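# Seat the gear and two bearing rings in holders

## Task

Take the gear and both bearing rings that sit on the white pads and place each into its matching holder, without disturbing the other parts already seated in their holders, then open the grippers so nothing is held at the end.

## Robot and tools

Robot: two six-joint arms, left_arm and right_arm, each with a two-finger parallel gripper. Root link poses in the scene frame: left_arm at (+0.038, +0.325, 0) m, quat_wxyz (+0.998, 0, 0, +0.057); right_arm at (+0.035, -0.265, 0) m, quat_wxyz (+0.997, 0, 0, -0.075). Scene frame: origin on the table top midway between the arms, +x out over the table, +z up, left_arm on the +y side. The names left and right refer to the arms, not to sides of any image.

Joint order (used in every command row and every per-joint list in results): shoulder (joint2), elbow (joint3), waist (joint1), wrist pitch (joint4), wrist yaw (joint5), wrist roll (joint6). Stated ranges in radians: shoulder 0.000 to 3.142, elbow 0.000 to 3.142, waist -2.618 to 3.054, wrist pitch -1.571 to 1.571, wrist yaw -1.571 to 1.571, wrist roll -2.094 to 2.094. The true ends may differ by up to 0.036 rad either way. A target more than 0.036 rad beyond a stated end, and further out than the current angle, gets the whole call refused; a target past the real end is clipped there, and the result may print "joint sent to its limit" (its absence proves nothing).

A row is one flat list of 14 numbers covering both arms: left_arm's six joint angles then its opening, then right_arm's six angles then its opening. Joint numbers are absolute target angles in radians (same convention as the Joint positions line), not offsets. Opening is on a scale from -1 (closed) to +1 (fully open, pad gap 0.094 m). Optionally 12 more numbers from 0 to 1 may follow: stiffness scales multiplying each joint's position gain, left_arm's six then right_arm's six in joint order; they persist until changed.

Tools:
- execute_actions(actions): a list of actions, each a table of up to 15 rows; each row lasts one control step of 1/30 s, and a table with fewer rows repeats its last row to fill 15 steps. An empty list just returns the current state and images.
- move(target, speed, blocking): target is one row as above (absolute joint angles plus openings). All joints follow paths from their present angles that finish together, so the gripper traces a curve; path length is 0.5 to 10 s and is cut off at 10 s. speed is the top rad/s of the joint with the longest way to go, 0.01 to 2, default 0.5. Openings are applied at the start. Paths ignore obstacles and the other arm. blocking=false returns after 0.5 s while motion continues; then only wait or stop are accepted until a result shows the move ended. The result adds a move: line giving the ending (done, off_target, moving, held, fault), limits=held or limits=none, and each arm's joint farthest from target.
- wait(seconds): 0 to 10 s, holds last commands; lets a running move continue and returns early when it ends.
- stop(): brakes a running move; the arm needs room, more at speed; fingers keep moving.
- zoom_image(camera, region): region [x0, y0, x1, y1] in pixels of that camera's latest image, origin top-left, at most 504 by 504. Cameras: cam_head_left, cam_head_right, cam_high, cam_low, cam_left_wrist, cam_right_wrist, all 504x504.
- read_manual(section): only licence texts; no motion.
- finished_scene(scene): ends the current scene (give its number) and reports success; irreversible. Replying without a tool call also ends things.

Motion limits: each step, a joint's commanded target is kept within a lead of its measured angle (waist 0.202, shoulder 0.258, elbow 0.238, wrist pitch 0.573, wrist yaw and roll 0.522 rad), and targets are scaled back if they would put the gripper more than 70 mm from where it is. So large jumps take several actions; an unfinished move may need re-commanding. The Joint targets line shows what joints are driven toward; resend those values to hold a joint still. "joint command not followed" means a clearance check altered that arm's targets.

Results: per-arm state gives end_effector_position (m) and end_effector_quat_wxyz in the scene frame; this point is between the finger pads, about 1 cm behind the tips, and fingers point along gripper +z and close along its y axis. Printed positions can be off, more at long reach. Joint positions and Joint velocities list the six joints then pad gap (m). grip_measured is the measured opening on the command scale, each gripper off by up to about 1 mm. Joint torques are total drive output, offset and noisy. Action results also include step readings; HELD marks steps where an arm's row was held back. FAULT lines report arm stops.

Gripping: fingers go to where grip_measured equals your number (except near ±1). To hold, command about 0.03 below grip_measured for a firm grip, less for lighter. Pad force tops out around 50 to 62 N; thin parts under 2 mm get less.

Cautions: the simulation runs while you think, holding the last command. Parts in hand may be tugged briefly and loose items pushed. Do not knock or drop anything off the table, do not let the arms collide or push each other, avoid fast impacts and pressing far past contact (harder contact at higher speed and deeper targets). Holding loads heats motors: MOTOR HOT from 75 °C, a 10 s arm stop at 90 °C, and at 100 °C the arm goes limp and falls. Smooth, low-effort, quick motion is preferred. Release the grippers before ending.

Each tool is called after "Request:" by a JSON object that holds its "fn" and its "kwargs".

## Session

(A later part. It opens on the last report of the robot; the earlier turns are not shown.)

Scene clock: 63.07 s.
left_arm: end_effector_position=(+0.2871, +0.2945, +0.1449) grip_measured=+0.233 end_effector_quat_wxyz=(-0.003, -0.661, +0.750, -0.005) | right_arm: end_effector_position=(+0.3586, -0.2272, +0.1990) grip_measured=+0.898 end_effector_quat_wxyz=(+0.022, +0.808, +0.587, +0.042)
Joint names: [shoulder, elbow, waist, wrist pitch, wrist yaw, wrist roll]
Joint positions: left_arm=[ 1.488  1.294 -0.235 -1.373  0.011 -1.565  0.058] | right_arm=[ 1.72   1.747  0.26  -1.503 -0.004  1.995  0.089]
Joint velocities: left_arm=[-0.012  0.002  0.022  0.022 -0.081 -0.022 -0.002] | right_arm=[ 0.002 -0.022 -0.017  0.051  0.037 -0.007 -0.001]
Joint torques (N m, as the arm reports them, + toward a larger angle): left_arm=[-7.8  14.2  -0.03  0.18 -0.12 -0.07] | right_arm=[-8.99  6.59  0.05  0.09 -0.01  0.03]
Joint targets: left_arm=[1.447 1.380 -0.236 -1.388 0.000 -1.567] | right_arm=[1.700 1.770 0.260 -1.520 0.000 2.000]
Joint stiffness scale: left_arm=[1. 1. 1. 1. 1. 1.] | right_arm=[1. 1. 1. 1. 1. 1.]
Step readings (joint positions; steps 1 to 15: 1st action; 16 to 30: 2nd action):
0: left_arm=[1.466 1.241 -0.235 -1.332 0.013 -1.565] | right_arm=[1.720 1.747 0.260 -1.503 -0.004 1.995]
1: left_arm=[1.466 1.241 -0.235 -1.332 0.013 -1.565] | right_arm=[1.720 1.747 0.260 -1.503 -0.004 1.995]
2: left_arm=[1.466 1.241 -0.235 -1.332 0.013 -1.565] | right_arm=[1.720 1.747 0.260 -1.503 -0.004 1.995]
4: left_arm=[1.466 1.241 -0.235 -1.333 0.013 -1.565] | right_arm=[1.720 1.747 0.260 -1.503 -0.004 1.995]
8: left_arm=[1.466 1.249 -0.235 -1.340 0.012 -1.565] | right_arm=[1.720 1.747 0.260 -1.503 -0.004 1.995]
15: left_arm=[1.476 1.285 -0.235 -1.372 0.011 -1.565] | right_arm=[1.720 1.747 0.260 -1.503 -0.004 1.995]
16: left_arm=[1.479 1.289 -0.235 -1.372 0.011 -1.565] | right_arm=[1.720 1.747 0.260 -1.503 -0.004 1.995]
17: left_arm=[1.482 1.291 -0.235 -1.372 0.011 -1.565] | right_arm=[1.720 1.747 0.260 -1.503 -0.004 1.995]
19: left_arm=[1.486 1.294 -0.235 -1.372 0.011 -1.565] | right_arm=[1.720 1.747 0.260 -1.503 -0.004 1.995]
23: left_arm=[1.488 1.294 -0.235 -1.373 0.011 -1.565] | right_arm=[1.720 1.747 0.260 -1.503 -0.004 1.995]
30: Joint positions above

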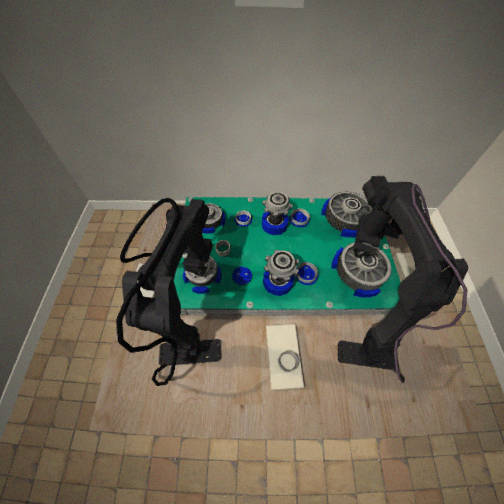

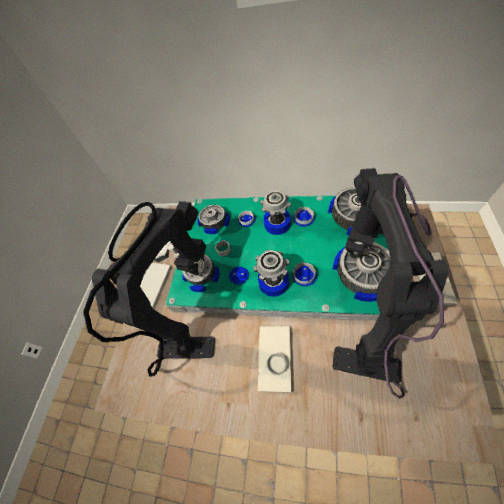

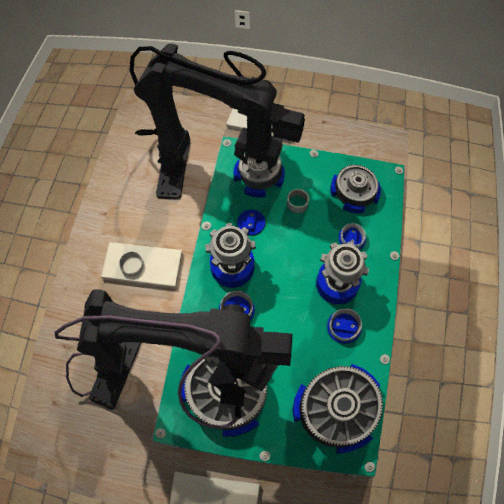

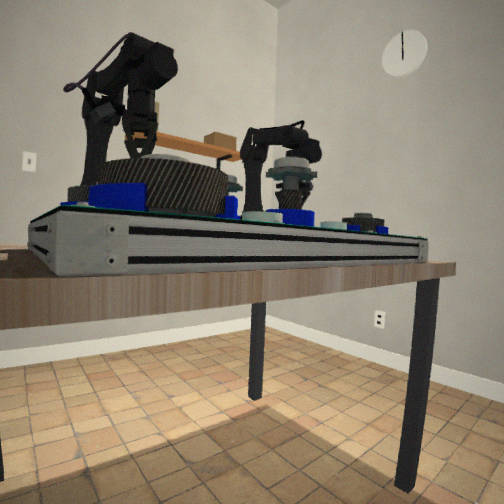

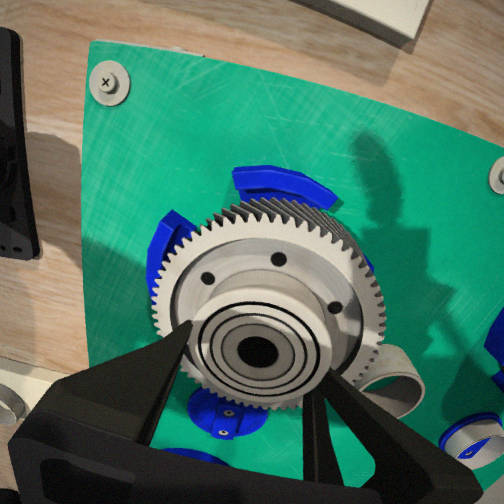

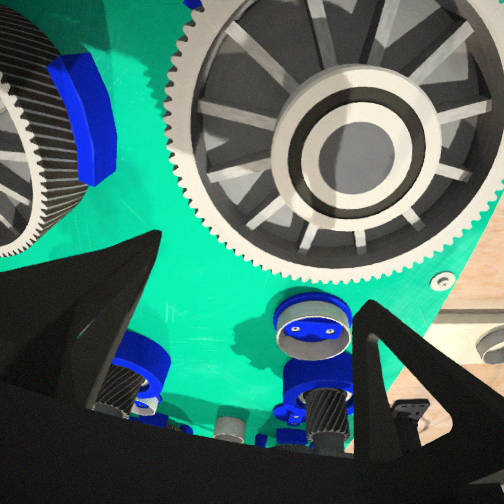

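Request:
{"fn": "execute_actions", "kwargs": {"actions": [[[1.44,1.37,-0.232,-1.38,0,-1.567,0.12,1.70,1.77,0.26,-1.52,0,2.0,0.9],[1.435,1.36,-0.229,-1.374,0,-1.567,0.12,1.70,1.77,0.26,-1.52,0,2.0,0.9],[1.435,1.352,-0.226,-1.37,0,-1.567,0.12,1.70,1.77,0.26,-1.52,0,2.0,0.9],[1.435,1.346,-0.224,-1.368,0,-1.567,0.12,1.70,1.77,0.26,-1.52,0,2.0,0.9],[1.435,1.342,-0.222,-1.366,0,-1.567,0.12,1.70,1.77,0.26,-1.52,0,2.0,0.9],[1.435,1.339,-0.221,-1.364,0,-1.567,0.12,1.70,1.77,0.26,-1.52,0,2.0,0.9],[1.435,1.336,-0.221,-1.362,0,-1.567,0.12,1.70,1.77,0.26,-1.52,0,2.0,0.9],[1.435,1.334,-0.221,-1.36,0,-1.567,0.12,1.70,1.77,0.26,-1.52,0,2.0,0.9],[1.435,1.332,-0.221,-1.358,0,-1.567,0.12,1.70,1.77,0.26,-1.52,0,2.0,0.9],[1.435,1.33,-0.221,-1.356,0,-1.567,0.12,1.70,1.77,0.26,-1.52,0,2.0,0.9],[1.435,1.328,-0.221,-1.354,0,-1.567,0.12,1.70,1.77,0.26,-1.52,0,2.0,0.9],[1.435,1.326,-0.221,-1.352,0,-1.567,0.12,1.70,1.77,0.26,-1.52,0,2.0,0.9],[1.435,1.324,-0.221,-1.35,0,-1.567,0.12,1.70,1.77,0.26,-1.52,0,2.0,0.9],[1.435,1.322,-0.221,-1.348,0,-1.567,0.12,1.70,1.77,0.26,-1.52,0,2.0,0.9],[1.435,1.32,-0.221,-1.346,0,-1.567,0.12,1.70,1.77,0.26,-1.52,0,2.0,0.9]],[[1.435,1.318,-0.221,-1.344,0,-1.567,0.12,1.70,1.77,0.26,-1.52,0,2.0,0.9],[1.435,1.316,-0.221,-1.342,0,-1.567,0.12,1.70,1.77,0.26,-1.52,0,2.0,0.9],[1.435,1.314,-0.221,-1.34,0,-1.567,0.12,1.70,1.77,0.26,-1.52,0,2.0,0.9],[1.435,1.312,-0.221,-1.338,0,-1.567,0.12,1.70,1.77,0.26,-1.52,0,2.0,0.9],[1.435,1.31,-0.221,-1.336,0,-1.567,0.12,1.70,1.77,0.26,-1.52,0,2.0,0.9],[1.435,1.308,-0.221,-1.334,0,-1.567,0.12,1.70,1.77,0.26,-1.52,0,2.0,0.9],[1.435,1.306,-0.221,-1.332,0,-1.567,0.12,1.70,1.77,0.26,-1.52,0,2.0,0.9],[1.435,1.304,-0.221,-1.33,0,-1.567,0.12,1.70,1.77,0.26,-1.52,0,2.0,0.9],[1.435,1.302,-0.221,-1.328,0,-1.567,0.12,1.70,1.77,0.26,-1.52,0,2.0,0.9],[1.435,1.30,-0.221,-1.326,0,-1.567,0.12,1.70,1.77,0.26,-1.52,0,2.0,0.9],[1.435,1.298,-0.221,-1.324,0,-1.567,0.12,1.70,1.77,0.26,-1.52,0,2.0,0.9],[1.435,1.296,-0.221,-1.322,0,-1.567,0.12,1.70,1.77,0.26,-1.52,0,2.0,0.9],[1.435,1.294,-0.221,-1.32,0,-1.567,0.12,1.70,1.77,0.26,-1.52,0,2.0,0.9],[1.435,1.292,-0.221,-1.318,0,-1.567,0.12,1.70,1.77,0.26,-1.52,0,2.0,0.9],[1.435,1.29,-0.221,-1.316,0,-1.567,0.12,1.70,1.77,0.26,-1.52,0,2.0,0.9]]]}}

Request:
{"fn": "zoom_image", "kwargs": {"camera": "cam_left_wrist", "region": [130,150,400,330]}}

Request:
{"fn": "zoom_image", "kwargs": {"camera": "cam_high", "region": [230,160,290,202]}}

Scene clock: 65.60 s.
left_arm: end_effector_position=(+0.2879, +0.2963, +0.1410) grip_measured=+0.233 end_effector_quat_wxyz=(-0.002, -0.663, +0.748, -0.005) | right_arm: end_effector_position=(+0.3586, -0.2272, +0.1990) grip_measured=+0.898 end_effector_quat_wxyz=(+0.022, +0.808, +0.587, +0.042)
Joint names: [shoulder, elbow, waist, wrist pitch, wrist yaw, wrist roll]
Joint positions: left_arm=[ 1.488  1.279 -0.229 -1.356  0.009 -1.565  0.058] | right_arm=[ 1.72   1.747  0.26  -1.503 -0.004  1.995  0.089]
Joint velocities: left_arm=[-0.012 -0.012 -0.007 -0.007 -0.022 -0.037  0.001] | right_arm=[-0.002 -0.017  0.002  0.022 -0.051 -0.007 -0.   ]
Joint torques (N m, as the arm reports them, + toward a larger angle): left_arm=[-8.7   7.49  0.59  0.83 -0.1  -0.06] | right_arm=[-9.02  6.56  0.06  0.08 -0.01  0.03]
Joint targets: left_arm=[1.435 1.290 -0.221 -1.316 0.000 -1.567] | right_arm=[1.700 1.770 0.260 -1.520 -0.000 2.000]
Joint stiffness scale: left_arm=[1. 1. 1. 1. 1. 1.] | right_arm=[1. 1. 1. 1. 1. 1.]
Step readings (joint positions; steps 1 to 15: 1st action; 16 to 30: 2nd action):
0: left_arm=[1.488 1.294 -0.235 -1.373 0.011 -1.565] | right_arm=[1.720 1.747 0.260 -1.503 -0.004 1.995]
1: left_arm=[1.488 1.294 -0.235 -1.373 0.011 -1.565] | right_arm=[1.720 1.747 0.260 -1.503 -0.004 1.995]
2: left_arm=[1.488 1.294 -0.235 -1.373 0.011 -1.565] | right_arm=[1.720 1.747 0.260 -1.503 -0.004 1.995]
4: left_arm=[1.488 1.294 -0.235 -1.373 0.011 -1.565] | right_arm=[1.720 1.747 0.260 -1.503 -0.004 1.995]
8: left_arm=[1.488 1.294 -0.232 -1.373 0.011 -1.565] | right_arm=[1.720 1.747 0.260 -1.503 -0.004 1.995]
15: left_arm=[1.488 1.290 -0.230 -1.366 0.011 -1.565] | right_arm=[1.720 1.747 0.260 -1.503 -0.004 1.995]
16: left_arm=[1.488 1.287 -0.230 -1.363 0.011 -1.565] | right_arm=[1.720 1.747 0.260 -1.503 -0.004 1.995]
17: left_arm=[1.488 1.284 -0.230 -1.360 0.010 -1.565] | right_arm=[1.720 1.747 0.260 -1.503 -0.004 1.995]
19: left_arm=[1.488 1.281 -0.229 -1.358 0.009 -1.565] | right_arm=[1.720 1.747 0.260 -1.503 -0.004 1.995]
23: left_arm=[1.488 1.281 -0.229 -1.358 0.009 -1.565] | right_arm=[1.720 1.747 0.260 -1.503 -0.004 1.995]
30: Joint positions above

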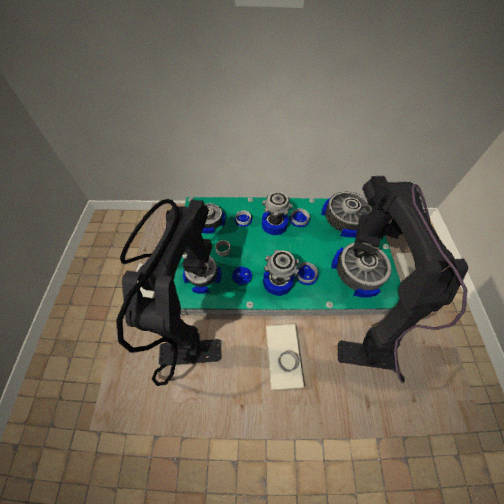

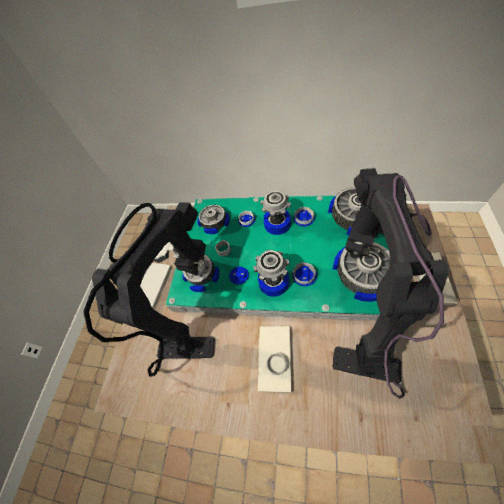

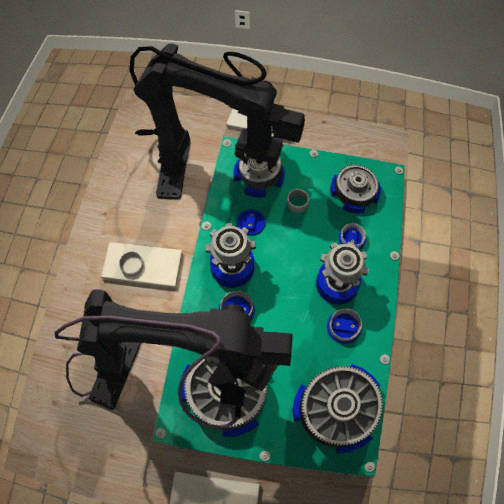

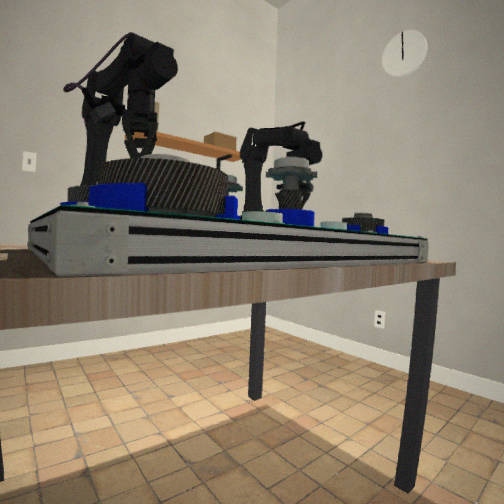

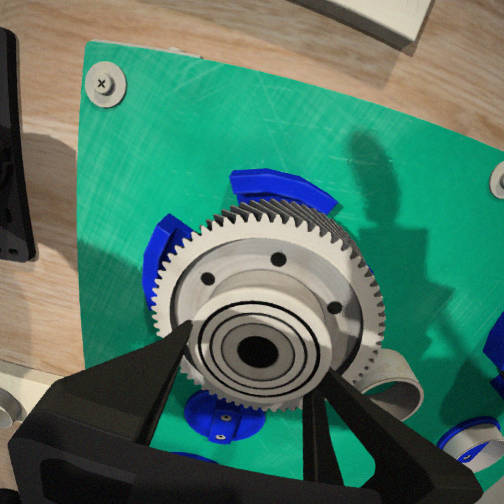

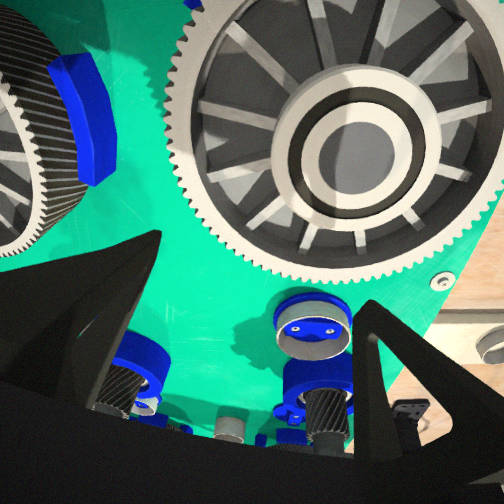

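Region (130, 150, 400, 330) of cam_left_wrist's 504x504 image, scaled by 1.867, with more detail than that image has.

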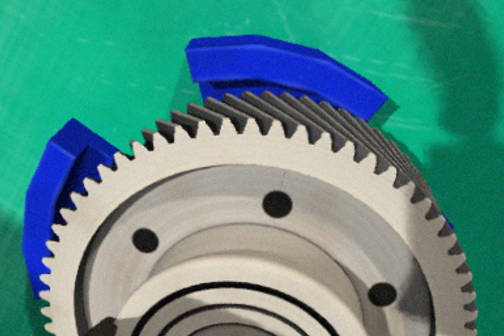

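Region (230, 160, 290, 202) of cam_high's 504x504 image, scaled by 8.400, with more detail than that image has; it fills the top 353 rows of this view, and the rest is white.

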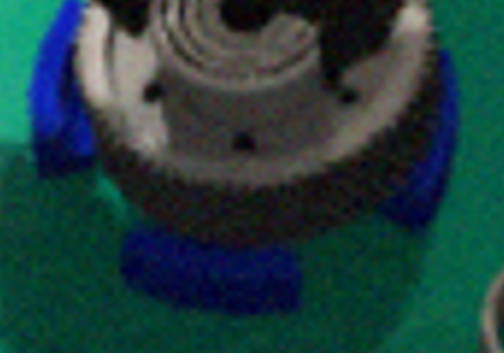

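Request:
{"fn": "execute_actions", "kwargs": {"actions": [[[1.435,1.305,-0.225,-1.335,0,-1.567,0.12,1.70,1.77,0.26,-1.52,0,2.0,0.9],[1.435,1.32,-0.228,-1.35,0,-1.567,0.12,1.70,1.77,0.26,-1.52,0,2.0,0.9],[1.435,1.335,-0.228,-1.36,0,-1.567,0.12,1.70,1.77,0.26,-1.52,0,2.0,0.9],[1.435,1.348,-0.228,-1.368,0,-1.567,0.12,1.70,1.77,0.26,-1.52,0,2.0,0.9],[1.435,1.358,-0.228,-1.374,0,-1.567,0.12,1.70,1.77,0.26,-1.52,0,2.0,0.9],[1.435,1.364,-0.228,-1.38,0,-1.567,0.12,1.70,1.77,0.26,-1.52,0,2.0,0.9],[1.435,1.369,-0.228,-1.385,0,-1.567,0.12,1.70,1.77,0.26,-1.52,0,2.0,0.9],[1.435,1.373,-0.228,-1.389,0,-1.567,0.12,1.70,1.77,0.26,-1.52,0,2.0,0.9],[1.435,1.376,-0.228,-1.392,0,-1.567,0.12,1.70,1.77,0.26,-1.52,0,2.0,0.9]]]}}

Request:
{"fn": "zoom_image", "kwargs": {"camera": "cam_left_wrist", "region": [130,150,400,330]}}

Scene clock: 67.00 s.
left_arm: end_effector_position=(+0.2867, +0.2963, +0.1432) grip_measured=+0.233 end_effector_quat_wxyz=(-0.003, -0.663, +0.748, -0.004) | right_arm: end_effector_position=(+0.3586, -0.2272, +0.1990) grip_measured=+0.898 end_effector_quat_wxyz=(+0.022, +0.808, +0.587, +0.042)
Joint names: [shoulder, elbow, waist, wrist pitch, wrist yaw, wrist roll]
Joint positions: left_arm=[ 1.488  1.287 -0.229 -1.369  0.01  -1.565  0.058] | right_arm=[ 1.72   1.747  0.26  -1.503 -0.004  1.995  0.089]
Joint velocities: left_arm=[-0.007 -0.002  0.002 -0.022 -0.007  0.007 -0.002] | right_arm=[-0.012  0.007 -0.007 -0.022 -0.066  0.051 -0.001]
Joint torques (N m, as the arm reports them, + toward a larger angle): left_arm=[-8.81 14.47  0.09  0.08 -0.11 -0.03] | right_arm=[-8.94  6.57  0.04  0.09  0.    0.04]
Joint targets: left_arm=[1.435 1.376 -0.228 -1.392 0.000 -1.567] | right_arm=[1.700 1.770 0.260 -1.520 -0.000 2.000]
Joint stiffness scale: left_arm=[1. 1. 1. 1. 1. 1.] | right_arm=[1. 1. 1. 1. 1. 1.]
Step readings (joint positions):
0: left_arm=[1.488 1.279 -0.229 -1.356 0.009 -1.565] | right_arm=[1.720 1.747 0.260 -1.503 -0.004 1.995]
1: left_arm=[1.488 1.279 -0.229 -1.356 0.009 -1.565] | right_arm=[1.720 1.747 0.260 -1.503 -0.004 1.995]
2: left_arm=[1.488 1.279 -0.229 -1.356 0.009 -1.565] | right_arm=[1.720 1.747 0.260 -1.503 -0.004 1.995]
4: left_arm=[1.488 1.279 -0.229 -1.357 0.009 -1.565] | right_arm=[1.720 1.747 0.260 -1.503 -0.004 1.995]
8: left_arm=[1.488 1.282 -0.229 -1.360 0.009 -1.565] | right_arm=[1.720 1.747 0.260 -1.503 -0.004 1.995]
15: Joint positions above

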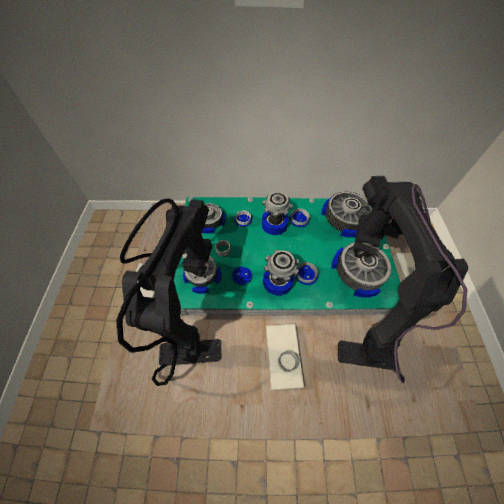

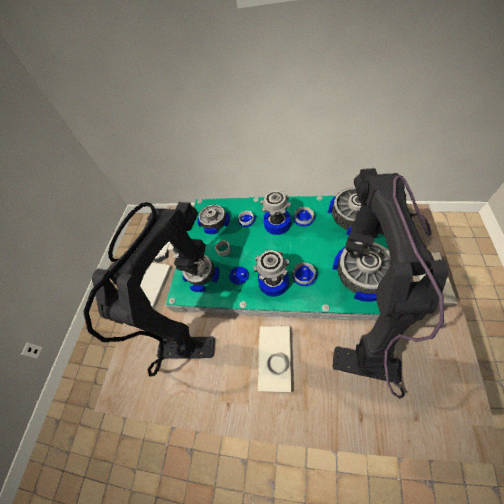

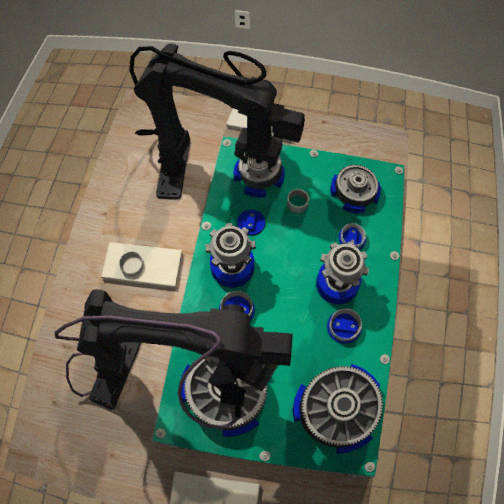

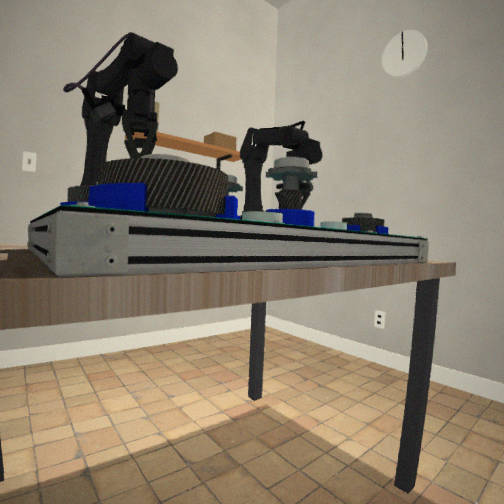

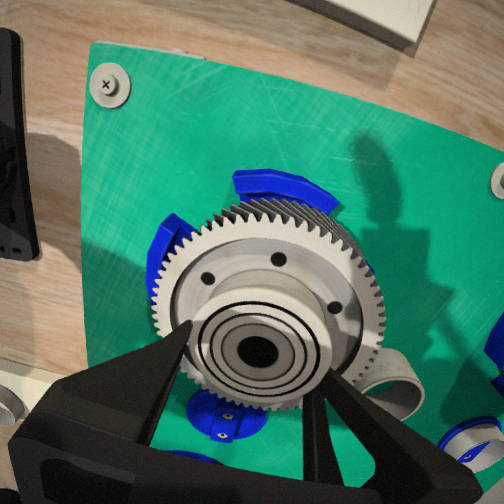

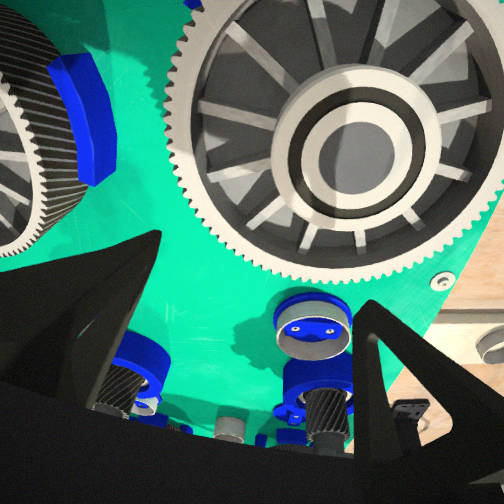

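Region (130, 150, 400, 330) of cam_left_wrist's 504x504 image, scaled by 1.867, with more detail than that image has.

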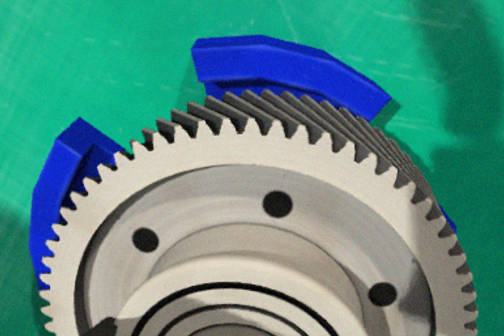

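Request:
{"fn": "execute_actions", "kwargs": {"actions": [[[1.435,1.36,-0.228,-1.382,0,-1.567,0.12,1.70,1.77,0.26,-1.52,0,2.0,0.9],[1.435,1.345,-0.228,-1.374,0,-1.567,0.12,1.70,1.77,0.26,-1.52,0,2.0,0.9],[1.435,1.335,-0.228,-1.368,0,-1.567,0.12,1.70,1.77,0.26,-1.52,0,2.0,0.9],[1.435,1.328,-0.228,-1.364,0,-1.567,0.12,1.70,1.77,0.26,-1.52,0,2.0,0.9],[1.435,1.324,-0.228,-1.363,0,-1.567,0.12,1.70,1.77,0.26,-1.52,0,2.0,0.9],[1.435,1.322,-0.228,-1.362,0,-1.567,0.12,1.70,1.77,0.26,-1.52,0,2.0,0.9],[1.435,1.32,-0.228,-1.361,0,-1.567,0.12,1.70,1.77,0.26,-1.52,0,2.0,0.9],[1.435,1.318,-0.228,-1.361,0,-1.567,0.12,1.70,1.77,0.26,-1.52,0,2.0,0.9],[1.435,1.316,-0.228,-1.359,0,-1.567,0.12,1.70,1.77,0.26,-1.52,0,2.0,0.9],[1.435,1.314,-0.228,-1.357,0,-1.567,0.12,1.70,1.77,0.26,-1.52,0,2.0,0.9],[1.435,1.312,-0.228,-1.355,0,-1.567,0.12,1.70,1.77,0.26,-1.52,0,2.0,0.9],[1.435,1.31,-0.228,-1.353,0,-1.567,0.12,1.70,1.77,0.26,-1.52,0,2.0,0.9],[1.435,1.308,-0.228,-1.351,0,-1.567,0.12,1.70,1.77,0.26,-1.52,0,2.0,0.9],[1.435,1.306,-0.228,-1.349,0,-1.567,0.12,1.70,1.77,0.26,-1.52,0,2.0,0.9],[1.435,1.304,-0.228,-1.347,0,-1.567,0.12,1.70,1.77,0.26,-1.52,0,2.0,0.9]],[[1.435,1.302,-0.228,-1.345,0,-1.567,0.12,1.70,1.77,0.26,-1.52,0,2.0,0.9],[1.435,1.30,-0.228,-1.343,0,-1.567,0.12,1.70,1.77,0.26,-1.52,0,2.0,0.9],[1.435,1.298,-0.228,-1.341,0,-1.567,0.12,1.70,1.77,0.26,-1.52,0,2.0,0.9],[1.435,1.296,-0.228,-1.339,0,-1.567,0.12,1.70,1.77,0.26,-1.52,0,2.0,0.9],[1.435,1.294,-0.228,-1.337,0,-1.567,0.12,1.70,1.77,0.26,-1.52,0,2.0,0.9],[1.435,1.292,-0.228,-1.335,0,-1.567,0.12,1.70,1.77,0.26,-1.52,0,2.0,0.9],[1.435,1.29,-0.228,-1.333,0,-1.567,0.12,1.70,1.77,0.26,-1.52,0,2.0,0.9],[1.435,1.288,-0.228,-1.331,0,-1.567,0.12,1.70,1.77,0.26,-1.52,0,2.0,0.9],[1.435,1.286,-0.228,-1.329,0,-1.567,0.12,1.70,1.77,0.26,-1.52,0,2.0,0.9],[1.435,1.284,-0.228,-1.327,0,-1.567,0.12,1.70,1.77,0.26,-1.52,0,2.0,0.9]]]}}

Request:
{"fn": "zoom_image", "kwargs": {"camera": "cam_left_wrist", "region": [130,150,400,330]}}

Request:
{"fn": "zoom_image", "kwargs": {"camera": "cam_high", "region": [230,160,290,202]}}

Scene clock: 69.53 s.
left_arm: end_effector_position=(+0.2849, +0.2945, +0.1371) grip_measured=+0.233 end_effector_quat_wxyz=(-0.010, -0.663, +0.748, -0.005) | right_arm: end_effector_position=(+0.3586, -0.2272, +0.1990) grip_measured=+0.898 end_effector_quat_wxyz=(+0.022, +0.808, +0.587, +0.042)
Joint names: [shoulder, elbow, waist, wrist pitch, wrist yaw, wrist roll]
Joint positions: left_arm=[ 1.488  1.263 -0.229 -1.352  0.021 -1.565  0.058] | right_arm=[ 1.72   1.747  0.26  -1.503 -0.004  1.995  0.089]
Joint velocities: left_arm=[-0.002 -0.007  0.022  0.037 -0.037  0.007 -0.001] | right_arm=[-0.022  0.032 -0.017 -0.007 -0.022 -0.007 -0.   ]
Joint torques (N m, as the arm reports them, + toward a larger angle): left_arm=[-8.8   8.4   0.09  0.63 -0.22 -0.06] | right_arm=[-9.03  6.56  0.02  0.1   0.    0.04]
Joint targets: left_arm=[1.435 1.284 -0.228 -1.327 0.000 -1.567] | right_arm=[1.700 1.770 0.260 -1.520 0.000 2.000]
Joint stiffness scale: left_arm=[1. 1. 1. 1. 1. 1.] | right_arm=[1. 1. 1. 1. 1. 1.]
Step readings (joint positions; steps 1 to 15: 1st action; 16 to 30: 2nd action):
0: left_arm=[1.488 1.287 -0.229 -1.371 0.010 -1.565] | right_arm=[1.720 1.747 0.260 -1.503 -0.004 1.995]
1: left_arm=[1.488 1.287 -0.229 -1.371 0.010 -1.565] | right_arm=[1.720 1.747 0.260 -1.503 -0.004 1.995]
2: left_arm=[1.488 1.287 -0.229 -1.371 0.010 -1.565] | right_arm=[1.720 1.747 0.260 -1.503 -0.004 1.995]
4: left_arm=[1.488 1.287 -0.229 -1.371 0.010 -1.565] | right_arm=[1.720 1.747 0.260 -1.503 -0.004 1.995]
8: left_arm=[1.488 1.287 -0.229 -1.371 0.010 -1.565] | right_arm=[1.720 1.747 0.260 -1.503 -0.004 1.995]
15: left_arm=[1.488 1.272 -0.229 -1.361 0.014 -1.565] | right_arm=[1.720 1.747 0.260 -1.503 -0.004 1.995]
16: left_arm=[1.488 1.271 -0.229 -1.360 0.015 -1.565] | right_arm=[1.720 1.747 0.260 -1.503 -0.004 1.995]
17: left_arm=[1.488 1.270 -0.229 -1.359 0.015 -1.565] | right_arm=[1.720 1.747 0.260 -1.503 -0.004 1.995]
19: left_arm=[1.488 1.269 -0.229 -1.358 0.016 -1.565] | right_arm=[1.720 1.747 0.260 -1.503 -0.004 1.995]
23: left_arm=[1.488 1.264 -0.229 -1.353 0.021 -1.565] | right_arm=[1.720 1.747 0.260 -1.503 -0.004 1.995]
30: Joint positions above

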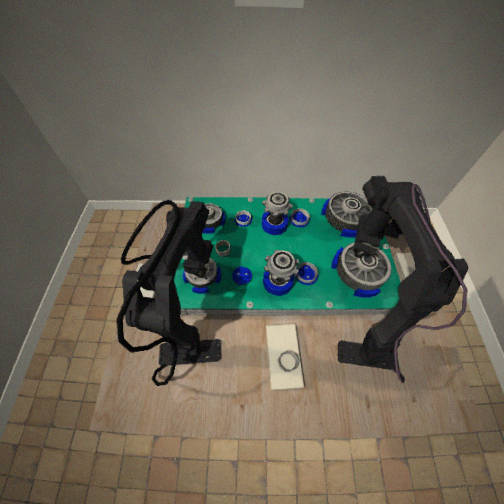

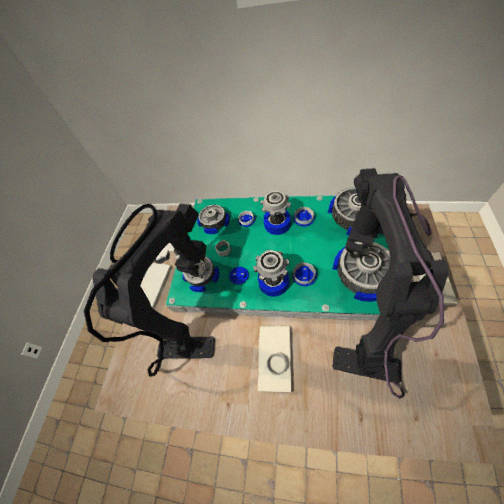

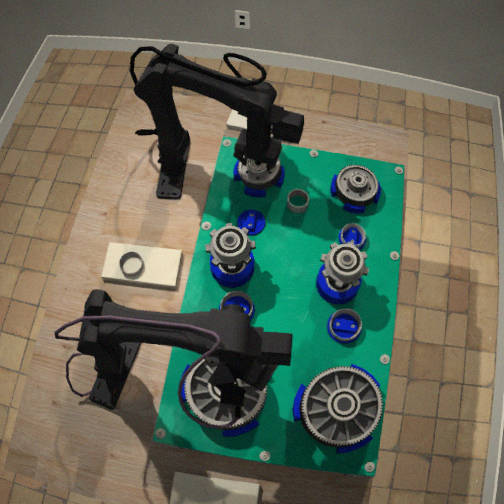

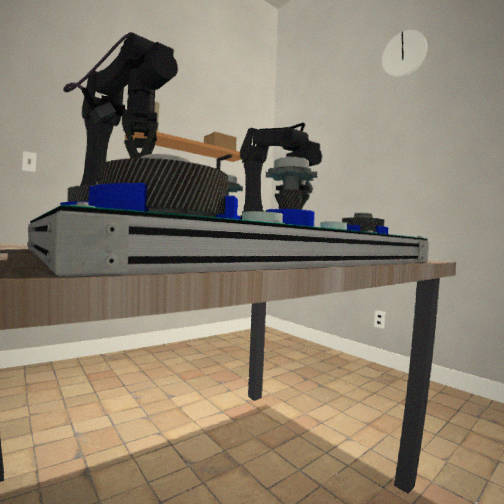

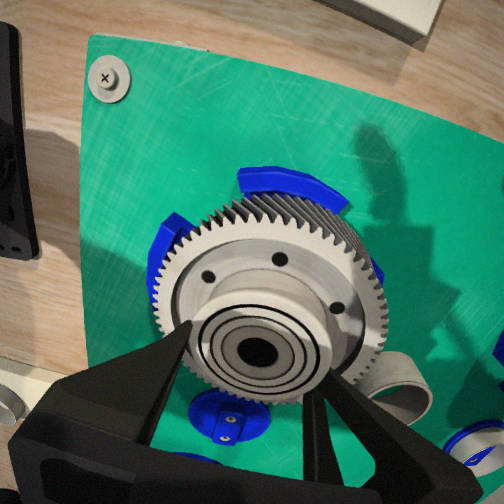

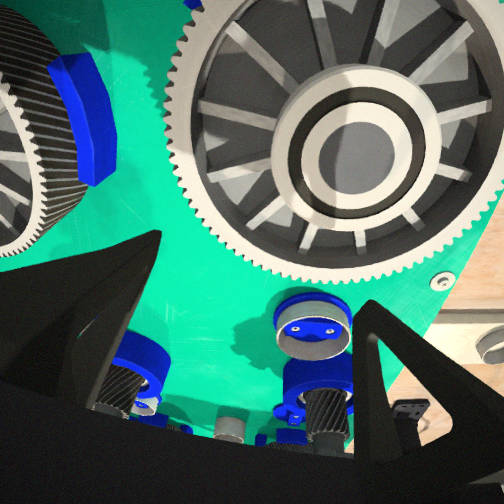

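Region (130, 150, 400, 330) of cam_left_wrist's 504x504 image, scaled by 1.867, with more detail than that image has.

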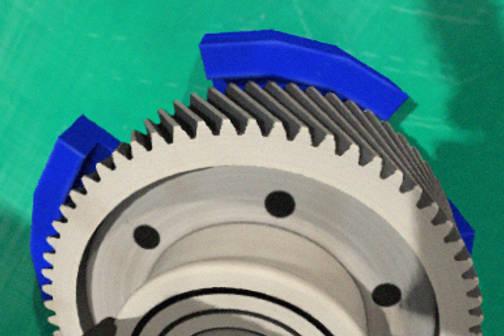

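Region (230, 160, 290, 202) of cam_high's 504x504 image, scaled by 8.400, with more detail than that image has; it fills the top 353 rows of this view, and the rest is white.

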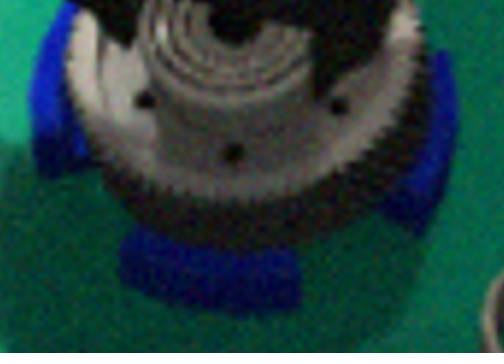

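Request:
{"fn": "execute_actions", "kwargs": {"actions": [[[1.435,1.295,-0.232,-1.335,0,-1.567,0.12,1.70,1.77,0.26,-1.52,0,2.0,0.9],[1.435,1.305,-0.236,-1.342,0,-1.567,0.12,1.70,1.77,0.26,-1.52,0,2.0,0.9],[1.435,1.305,-0.239,-1.342,0,-1.567,0.12,1.70,1.77,0.26,-1.52,0,2.0,0.9],[1.435,1.305,-0.241,-1.342,0,-1.567,0.12,1.70,1.77,0.26,-1.52,0,2.0,0.9],[1.435,1.305,-0.243,-1.342,0,-1.567,0.12,1.70,1.77,0.26,-1.52,0,2.0,0.9],[1.435,1.305,-0.245,-1.342,0,-1.567,0.12,1.70,1.77,0.26,-1.52,0,2.0,0.9],[1.435,1.305,-0.247,-1.342,0,-1.567,0.12,1.70,1.77,0.26,-1.52,0,2.0,0.9],[1.435,1.305,-0.249,-1.342,0,-1.567,0.12,1.70,1.77,0.26,-1.52,0,2.0,0.9],[1.435,1.305,-0.251,-1.342,0,-1.567,0.12,1.70,1.77,0.26,-1.52,0,2.0,0.9],[1.435,1.303,-0.253,-1.342,0,-1.567,0.12,1.70,1.77,0.26,-1.52,0,2.0,0.9],[1.435,1.301,-0.253,-1.342,0,-1.567,0.12,1.70,1.77,0.26,-1.52,0,2.0,0.9],[1.435,1.299,-0.253,-1.342,0,-1.567,0.12,1.70,1.77,0.26,-1.52,0,2.0,0.9],[1.435,1.297,-0.253,-1.34,0,-1.567,0.12,1.70,1.77,0.26,-1.52,0,2.0,0.9],[1.435,1.295,-0.253,-1.338,0,-1.567,0.12,1.70,1.77,0.26,-1.52,0,2.0,0.9],[1.435,1.293,-0.253,-1.336,0,-1.567,0.12,1.70,1.77,0.26,-1.52,0,2.0,0.9]],[[1.435,1.291,-0.253,-1.334,0,-1.567,0.12,1.70,1.77,0.26,-1.52,0,2.0,0.9],[1.435,1.289,-0.253,-1.332,0,-1.567,0.12,1.70,1.77,0.26,-1.52,0,2.0,0.9],[1.435,1.287,-0.253,-1.33,0,-1.567,0.12,1.70,1.77,0.26,-1.52,0,2.0,0.9],[1.435,1.285,-0.253,-1.328,0,-1.567,0.12,1.70,1.77,0.26,-1.52,0,2.0,0.9],[1.435,1.283,-0.253,-1.326,0,-1.567,0.12,1.70,1.77,0.26,-1.52,0,2.0,0.9],[1.435,1.281,-0.253,-1.324,0,-1.567,0.12,1.70,1.77,0.26,-1.52,0,2.0,0.9],[1.435,1.279,-0.253,-1.322,0,-1.567,0.12,1.70,1.77,0.26,-1.52,0,2.0,0.9],[1.435,1.277,-0.253,-1.32,0,-1.567,0.12,1.70,1.77,0.26,-1.52,0,2.0,0.9],[1.435,1.275,-0.253,-1.318,0,-1.567,0.12,1.70,1.77,0.26,-1.52,0,2.0,0.9]]]}}

Request:
{"fn": "zoom_image", "kwargs": {"camera": "cam_left_wrist", "region": [130,150,400,330]}}

Request:
{"fn": "zoom_image", "kwargs": {"camera": "cam_high", "region": [230,160,290,202]}}

Scene clock: 71.80 s.
left_arm: end_effector_position=(+0.2848, +0.2938, +0.1365) grip_measured=+0.233 end_effector_quat_wxyz=(-0.004, -0.658, +0.753, +0.000) | right_arm: end_effector_position=(+0.3586, -0.2272, +0.1990) grip_measured=+0.898 end_effector_quat_wxyz=(+0.022, +0.808, +0.587, +0.042)
Joint names: [shoulder, elbow, waist, wrist pitch, wrist yaw, wrist roll]
Joint positions: left_arm=[ 1.488  1.261 -0.242 -1.35   0.006 -1.565  0.058] | right_arm=[ 1.72   1.747  0.26  -1.503 -0.004  1.995  0.089]
Joint velocities: left_arm=[-0.012 -0.002  0.002  0.007  0.007  0.007 -0.   ] | right_arm=[-0.012 -0.002 -0.007  0.081 -0.007  0.095 -0.001]
Joint torques (N m, as the arm reports them, + toward a larger angle): left_arm=[-8.72  7.76 -0.83  0.72 -0.08 -0.04] | right_arm=[-9.02  6.58  0.03  0.1   0.    0.03]
Joint targets: left_arm=[1.435 1.275 -0.253 -1.318 -0.000 -1.567] | right_arm=[1.700 1.770 0.260 -1.520 0.000 2.000]
Joint stiffness scale: left_arm=[1. 1. 1. 1. 1. 1.] | right_arm=[1. 1. 1. 1. 1. 1.]
Step readings (joint positions; steps 1 to 15: 1st action; 16 to 30: 2nd action):
0: left_arm=[1.488 1.263 -0.229 -1.352 0.021 -1.565] | right_arm=[1.720 1.747 0.260 -1.503 -0.004 1.995]
1: left_arm=[1.488 1.263 -0.229 -1.352 0.021 -1.565] | right_arm=[1.720 1.747 0.260 -1.503 -0.004 1.995]
2: left_arm=[1.488 1.263 -0.229 -1.352 0.021 -1.565] | right_arm=[1.720 1.747 0.260 -1.503 -0.004 1.995]
4: left_arm=[1.488 1.263 -0.231 -1.352 0.020 -1.565] | right_arm=[1.720 1.747 0.260 -1.503 -0.004 1.995]
8: left_arm=[1.488 1.263 -0.236 -1.352 0.013 -1.565] | right_arm=[1.720 1.747 0.260 -1.503 -0.004 1.995]
15: left_arm=[1.488 1.263 -0.242 -1.351 0.006 -1.565] | right_arm=[1.720 1.747 0.260 -1.503 -0.004 1.995]
16: left_arm=[1.488 1.263 -0.242 -1.351 0.006 -1.565] | right_arm=[1.720 1.747 0.260 -1.503 -0.004 1.995]
17: left_arm=[1.488 1.263 -0.242 -1.351 0.006 -1.565] | right_arm=[1.720 1.747 0.260 -1.503 -0.004 1.995]
19: left_arm=[1.488 1.263 -0.242 -1.351 0.006 -1.565] | right_arm=[1.720 1.747 0.260 -1.503 -0.004 1.995]
23: left_arm=[1.488 1.262 -0.242 -1.350 0.006 -1.565] | right_arm=[1.720 1.747 0.260 -1.503 -0.004 1.995]
30: Joint positions above

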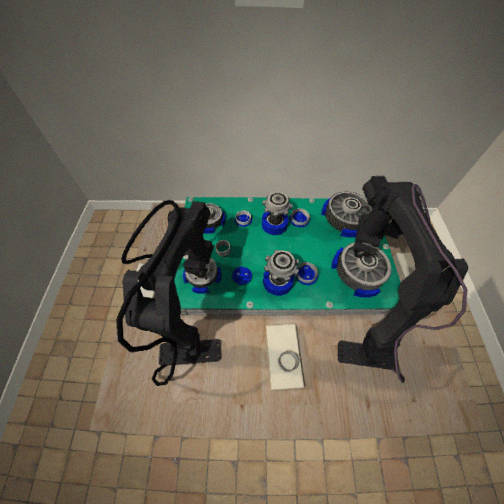

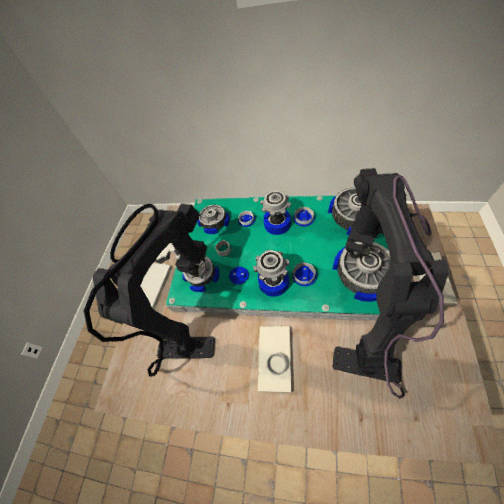

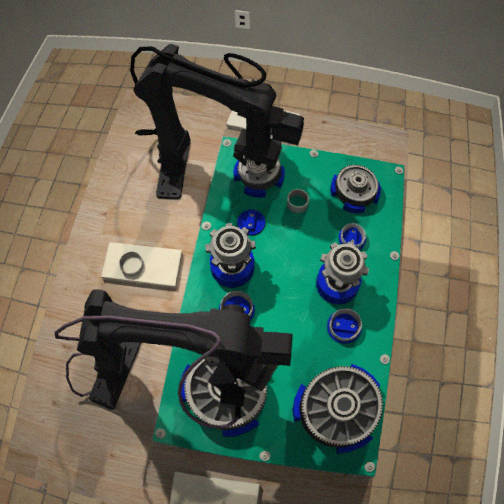

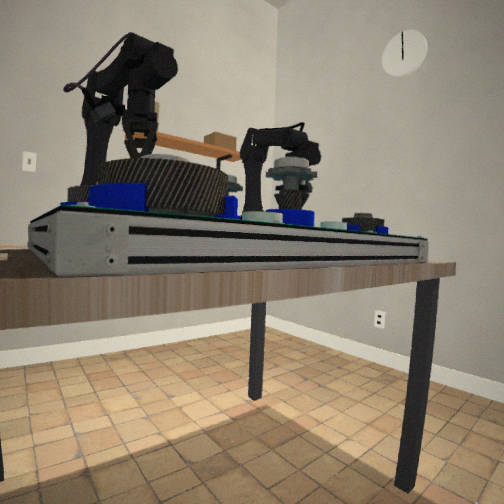

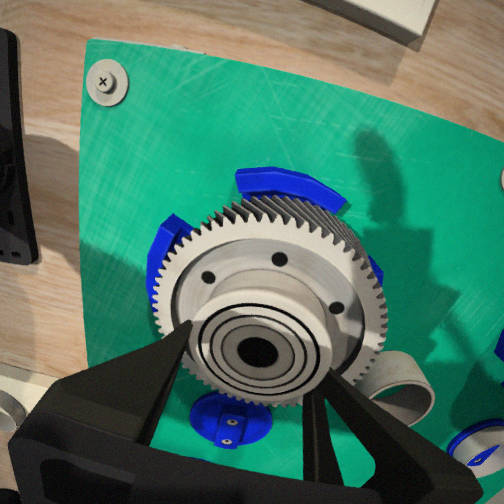

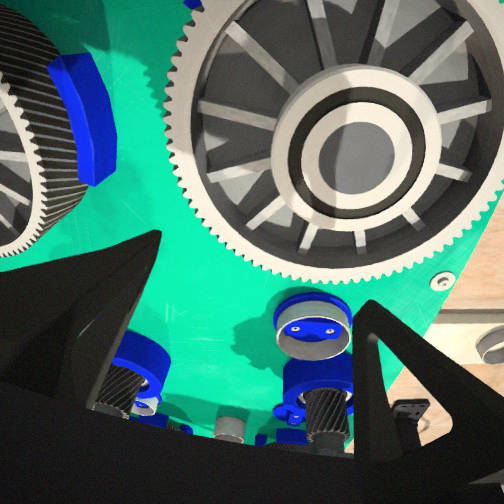

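Region (130, 150, 400, 330) of cam_left_wrist's 504x504 image, scaled by 1.867, with more detail than that image has.

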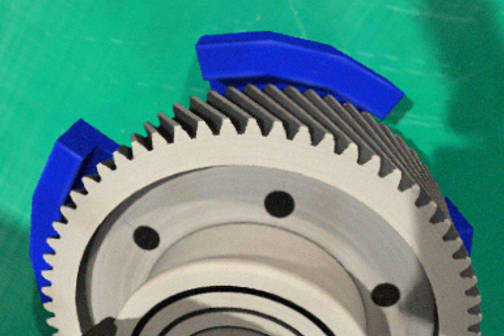

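Region (230, 160, 290, 202) of cam_high's 504x504 image, scaled by 8.400, with more detail than that image has; it fills the top 353 rows of this view, and the rest is white.

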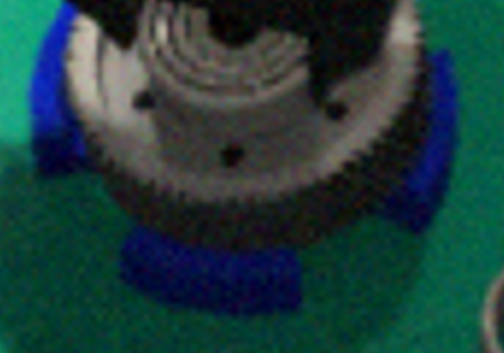

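Request:
{"fn": "execute_actions", "kwargs": {"actions": [[[1.435,1.29,-0.25,-1.33,0,-1.567,0.12,1.70,1.77,0.26,-1.52,0,2.0,0.9],[1.435,1.30,-0.247,-1.34,0,-1.567,0.12,1.70,1.77,0.26,-1.52,0,2.0,0.9],[1.435,1.30,-0.245,-1.35,0,-1.567,0.12,1.70,1.77,0.26,-1.52,0,2.0,0.9],[1.435,1.30,-0.245,-1.358,0,-1.567,0.12,1.70,1.77,0.26,-1.52,0,2.0,0.9],[1.435,1.30,-0.245,-1.364,0,-1.567,0.12,1.70,1.77,0.26,-1.52,0,2.0,0.9],[1.435,1.298,-0.245,-1.37,0,-1.567,0.12,1.70,1.77,0.26,-1.52,0,2.0,0.9],[1.435,1.296,-0.245,-1.374,0,-1.567,0.12,1.70,1.77,0.26,-1.52,0,2.0,0.9],[1.435,1.294,-0.245,-1.376,0,-1.567,0.12,1.70,1.77,0.26,-1.52,0,2.0,0.9],[1.435,1.292,-0.245,-1.376,0,-1.567,0.12,1.70,1.77,0.26,-1.52,0,2.0,0.9],[1.435,1.29,-0.245,-1.376,0,-1.567,0.12,1.70,1.77,0.26,-1.52,0,2.0,0.9],[1.435,1.288,-0.245,-1.376,0,-1.567,0.12,1.70,1.77,0.26,-1.52,0,2.0,0.9],[1.435,1.286,-0.245,-1.376,0,-1.567,0.12,1.70,1.77,0.26,-1.52,0,2.0,0.9],[1.435,1.284,-0.245,-1.376,0,-1.567,0.12,1.70,1.77,0.26,-1.52,0,2.0,0.9]]]}}

Request:
{"fn": "zoom_image", "kwargs": {"camera": "cam_left_wrist", "region": [130,150,400,330]}}

Scene clock: 73.23 s.
left_arm: end_effector_position=(+0.2845, +0.2938, +0.1365) grip_measured=+0.232 end_effector_quat_wxyz=(-0.005, -0.658, +0.753, +0.001) | right_arm: end_effector_position=(+0.3586, -0.2272, +0.1990) grip_measured=+0.898 end_effector_quat_wxyz=(+0.022, +0.808, +0.587, +0.042)
Joint names: [shoulder, elbow, waist, wrist pitch, wrist yaw, wrist roll]
Joint positions: left_arm=[ 1.488  1.261 -0.242 -1.351  0.006 -1.565  0.058] | right_arm=[ 1.72   1.747  0.26  -1.503 -0.004  1.995  0.089]
Joint velocities: left_arm=[ 0.002 -0.037  0.017  0.051 -0.022 -0.051 -0.   ] | right_arm=[ 0.002 -0.002 -0.012  0.037 -0.007  0.007  0.   ]
Joint torques (N m, as the arm reports them, + toward a larger angle): left_arm=[-8.72  8.55 -0.25  0.02 -0.09 -0.05] | right_arm=[-8.98  6.54  0.04  0.1  -0.01  0.04]
Joint targets: left_arm=[1.435 1.284 -0.245 -1.376 -0.000 -1.567] | right_arm=[1.700 1.770 0.260 -1.520 -0.000 2.000]
Joint stiffness scale: left_arm=[1. 1. 1. 1. 1. 1.] | right_arm=[1. 1. 1. 1. 1. 1.]
Step readings (joint positions):
0: left_arm=[1.488 1.261 -0.242 -1.350 0.006 -1.565] | right_arm=[1.720 1.747 0.260 -1.503 -0.004 1.995]
1: left_arm=[1.488 1.261 -0.242 -1.350 0.006 -1.565] | right_arm=[1.720 1.747 0.260 -1.503 -0.004 1.995]
2: left_arm=[1.488 1.261 -0.242 -1.350 0.006 -1.565] | right_arm=[1.720 1.747 0.260 -1.503 -0.004 1.995]
4: left_arm=[1.488 1.261 -0.242 -1.350 0.006 -1.565] | right_arm=[1.720 1.747 0.260 -1.503 -0.004 1.995]
8: left_arm=[1.488 1.261 -0.242 -1.351 0.006 -1.565] | right_arm=[1.720 1.747 0.260 -1.503 -0.004 1.995]
15: Joint positions above

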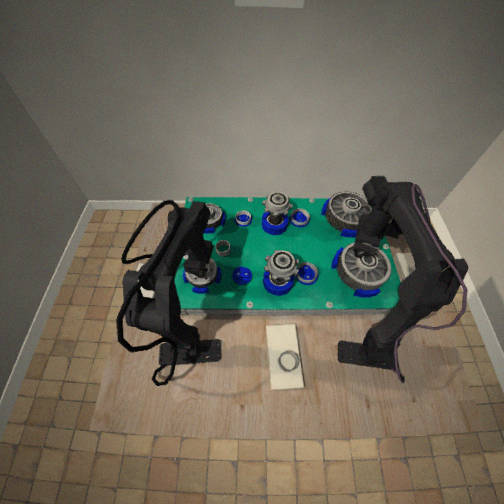

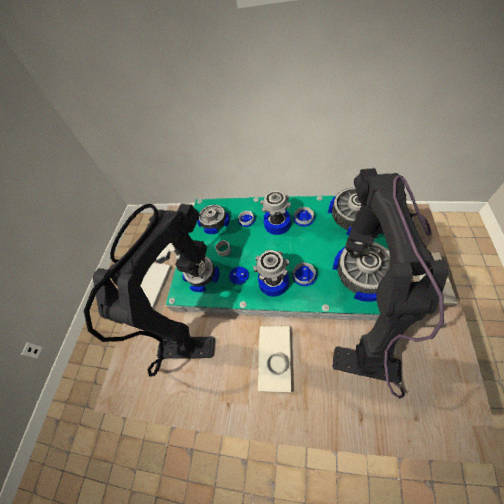

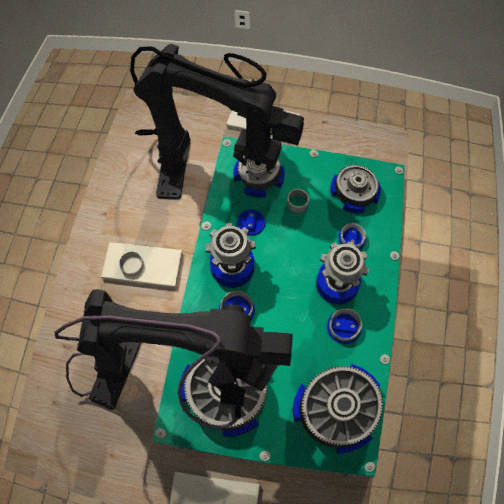

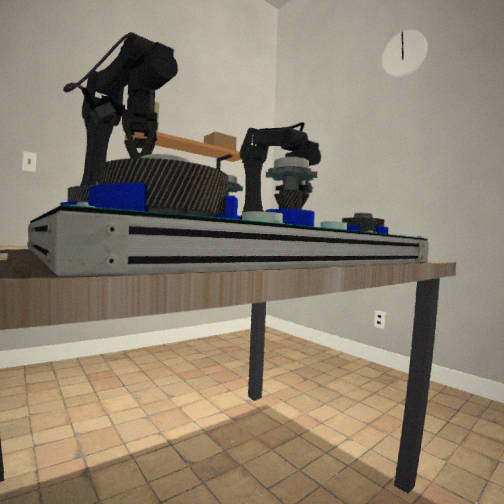

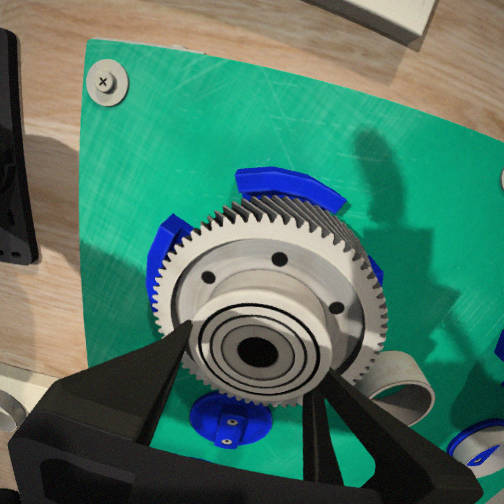

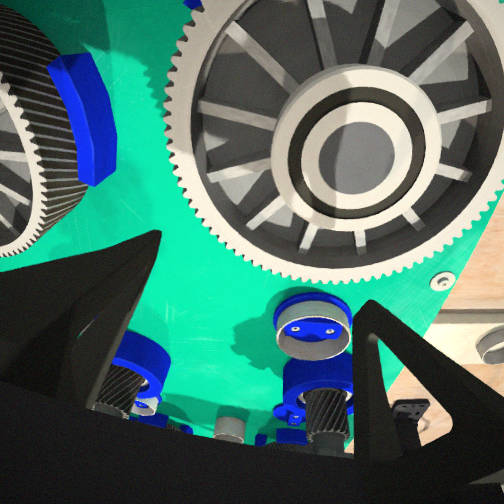

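Region (130, 150, 400, 330) of cam_left_wrist's 504x504 image, scaled by 1.867, with more detail than that image has.

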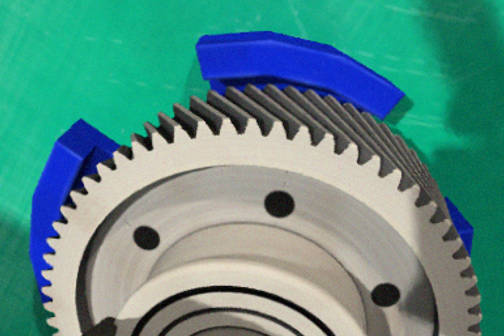

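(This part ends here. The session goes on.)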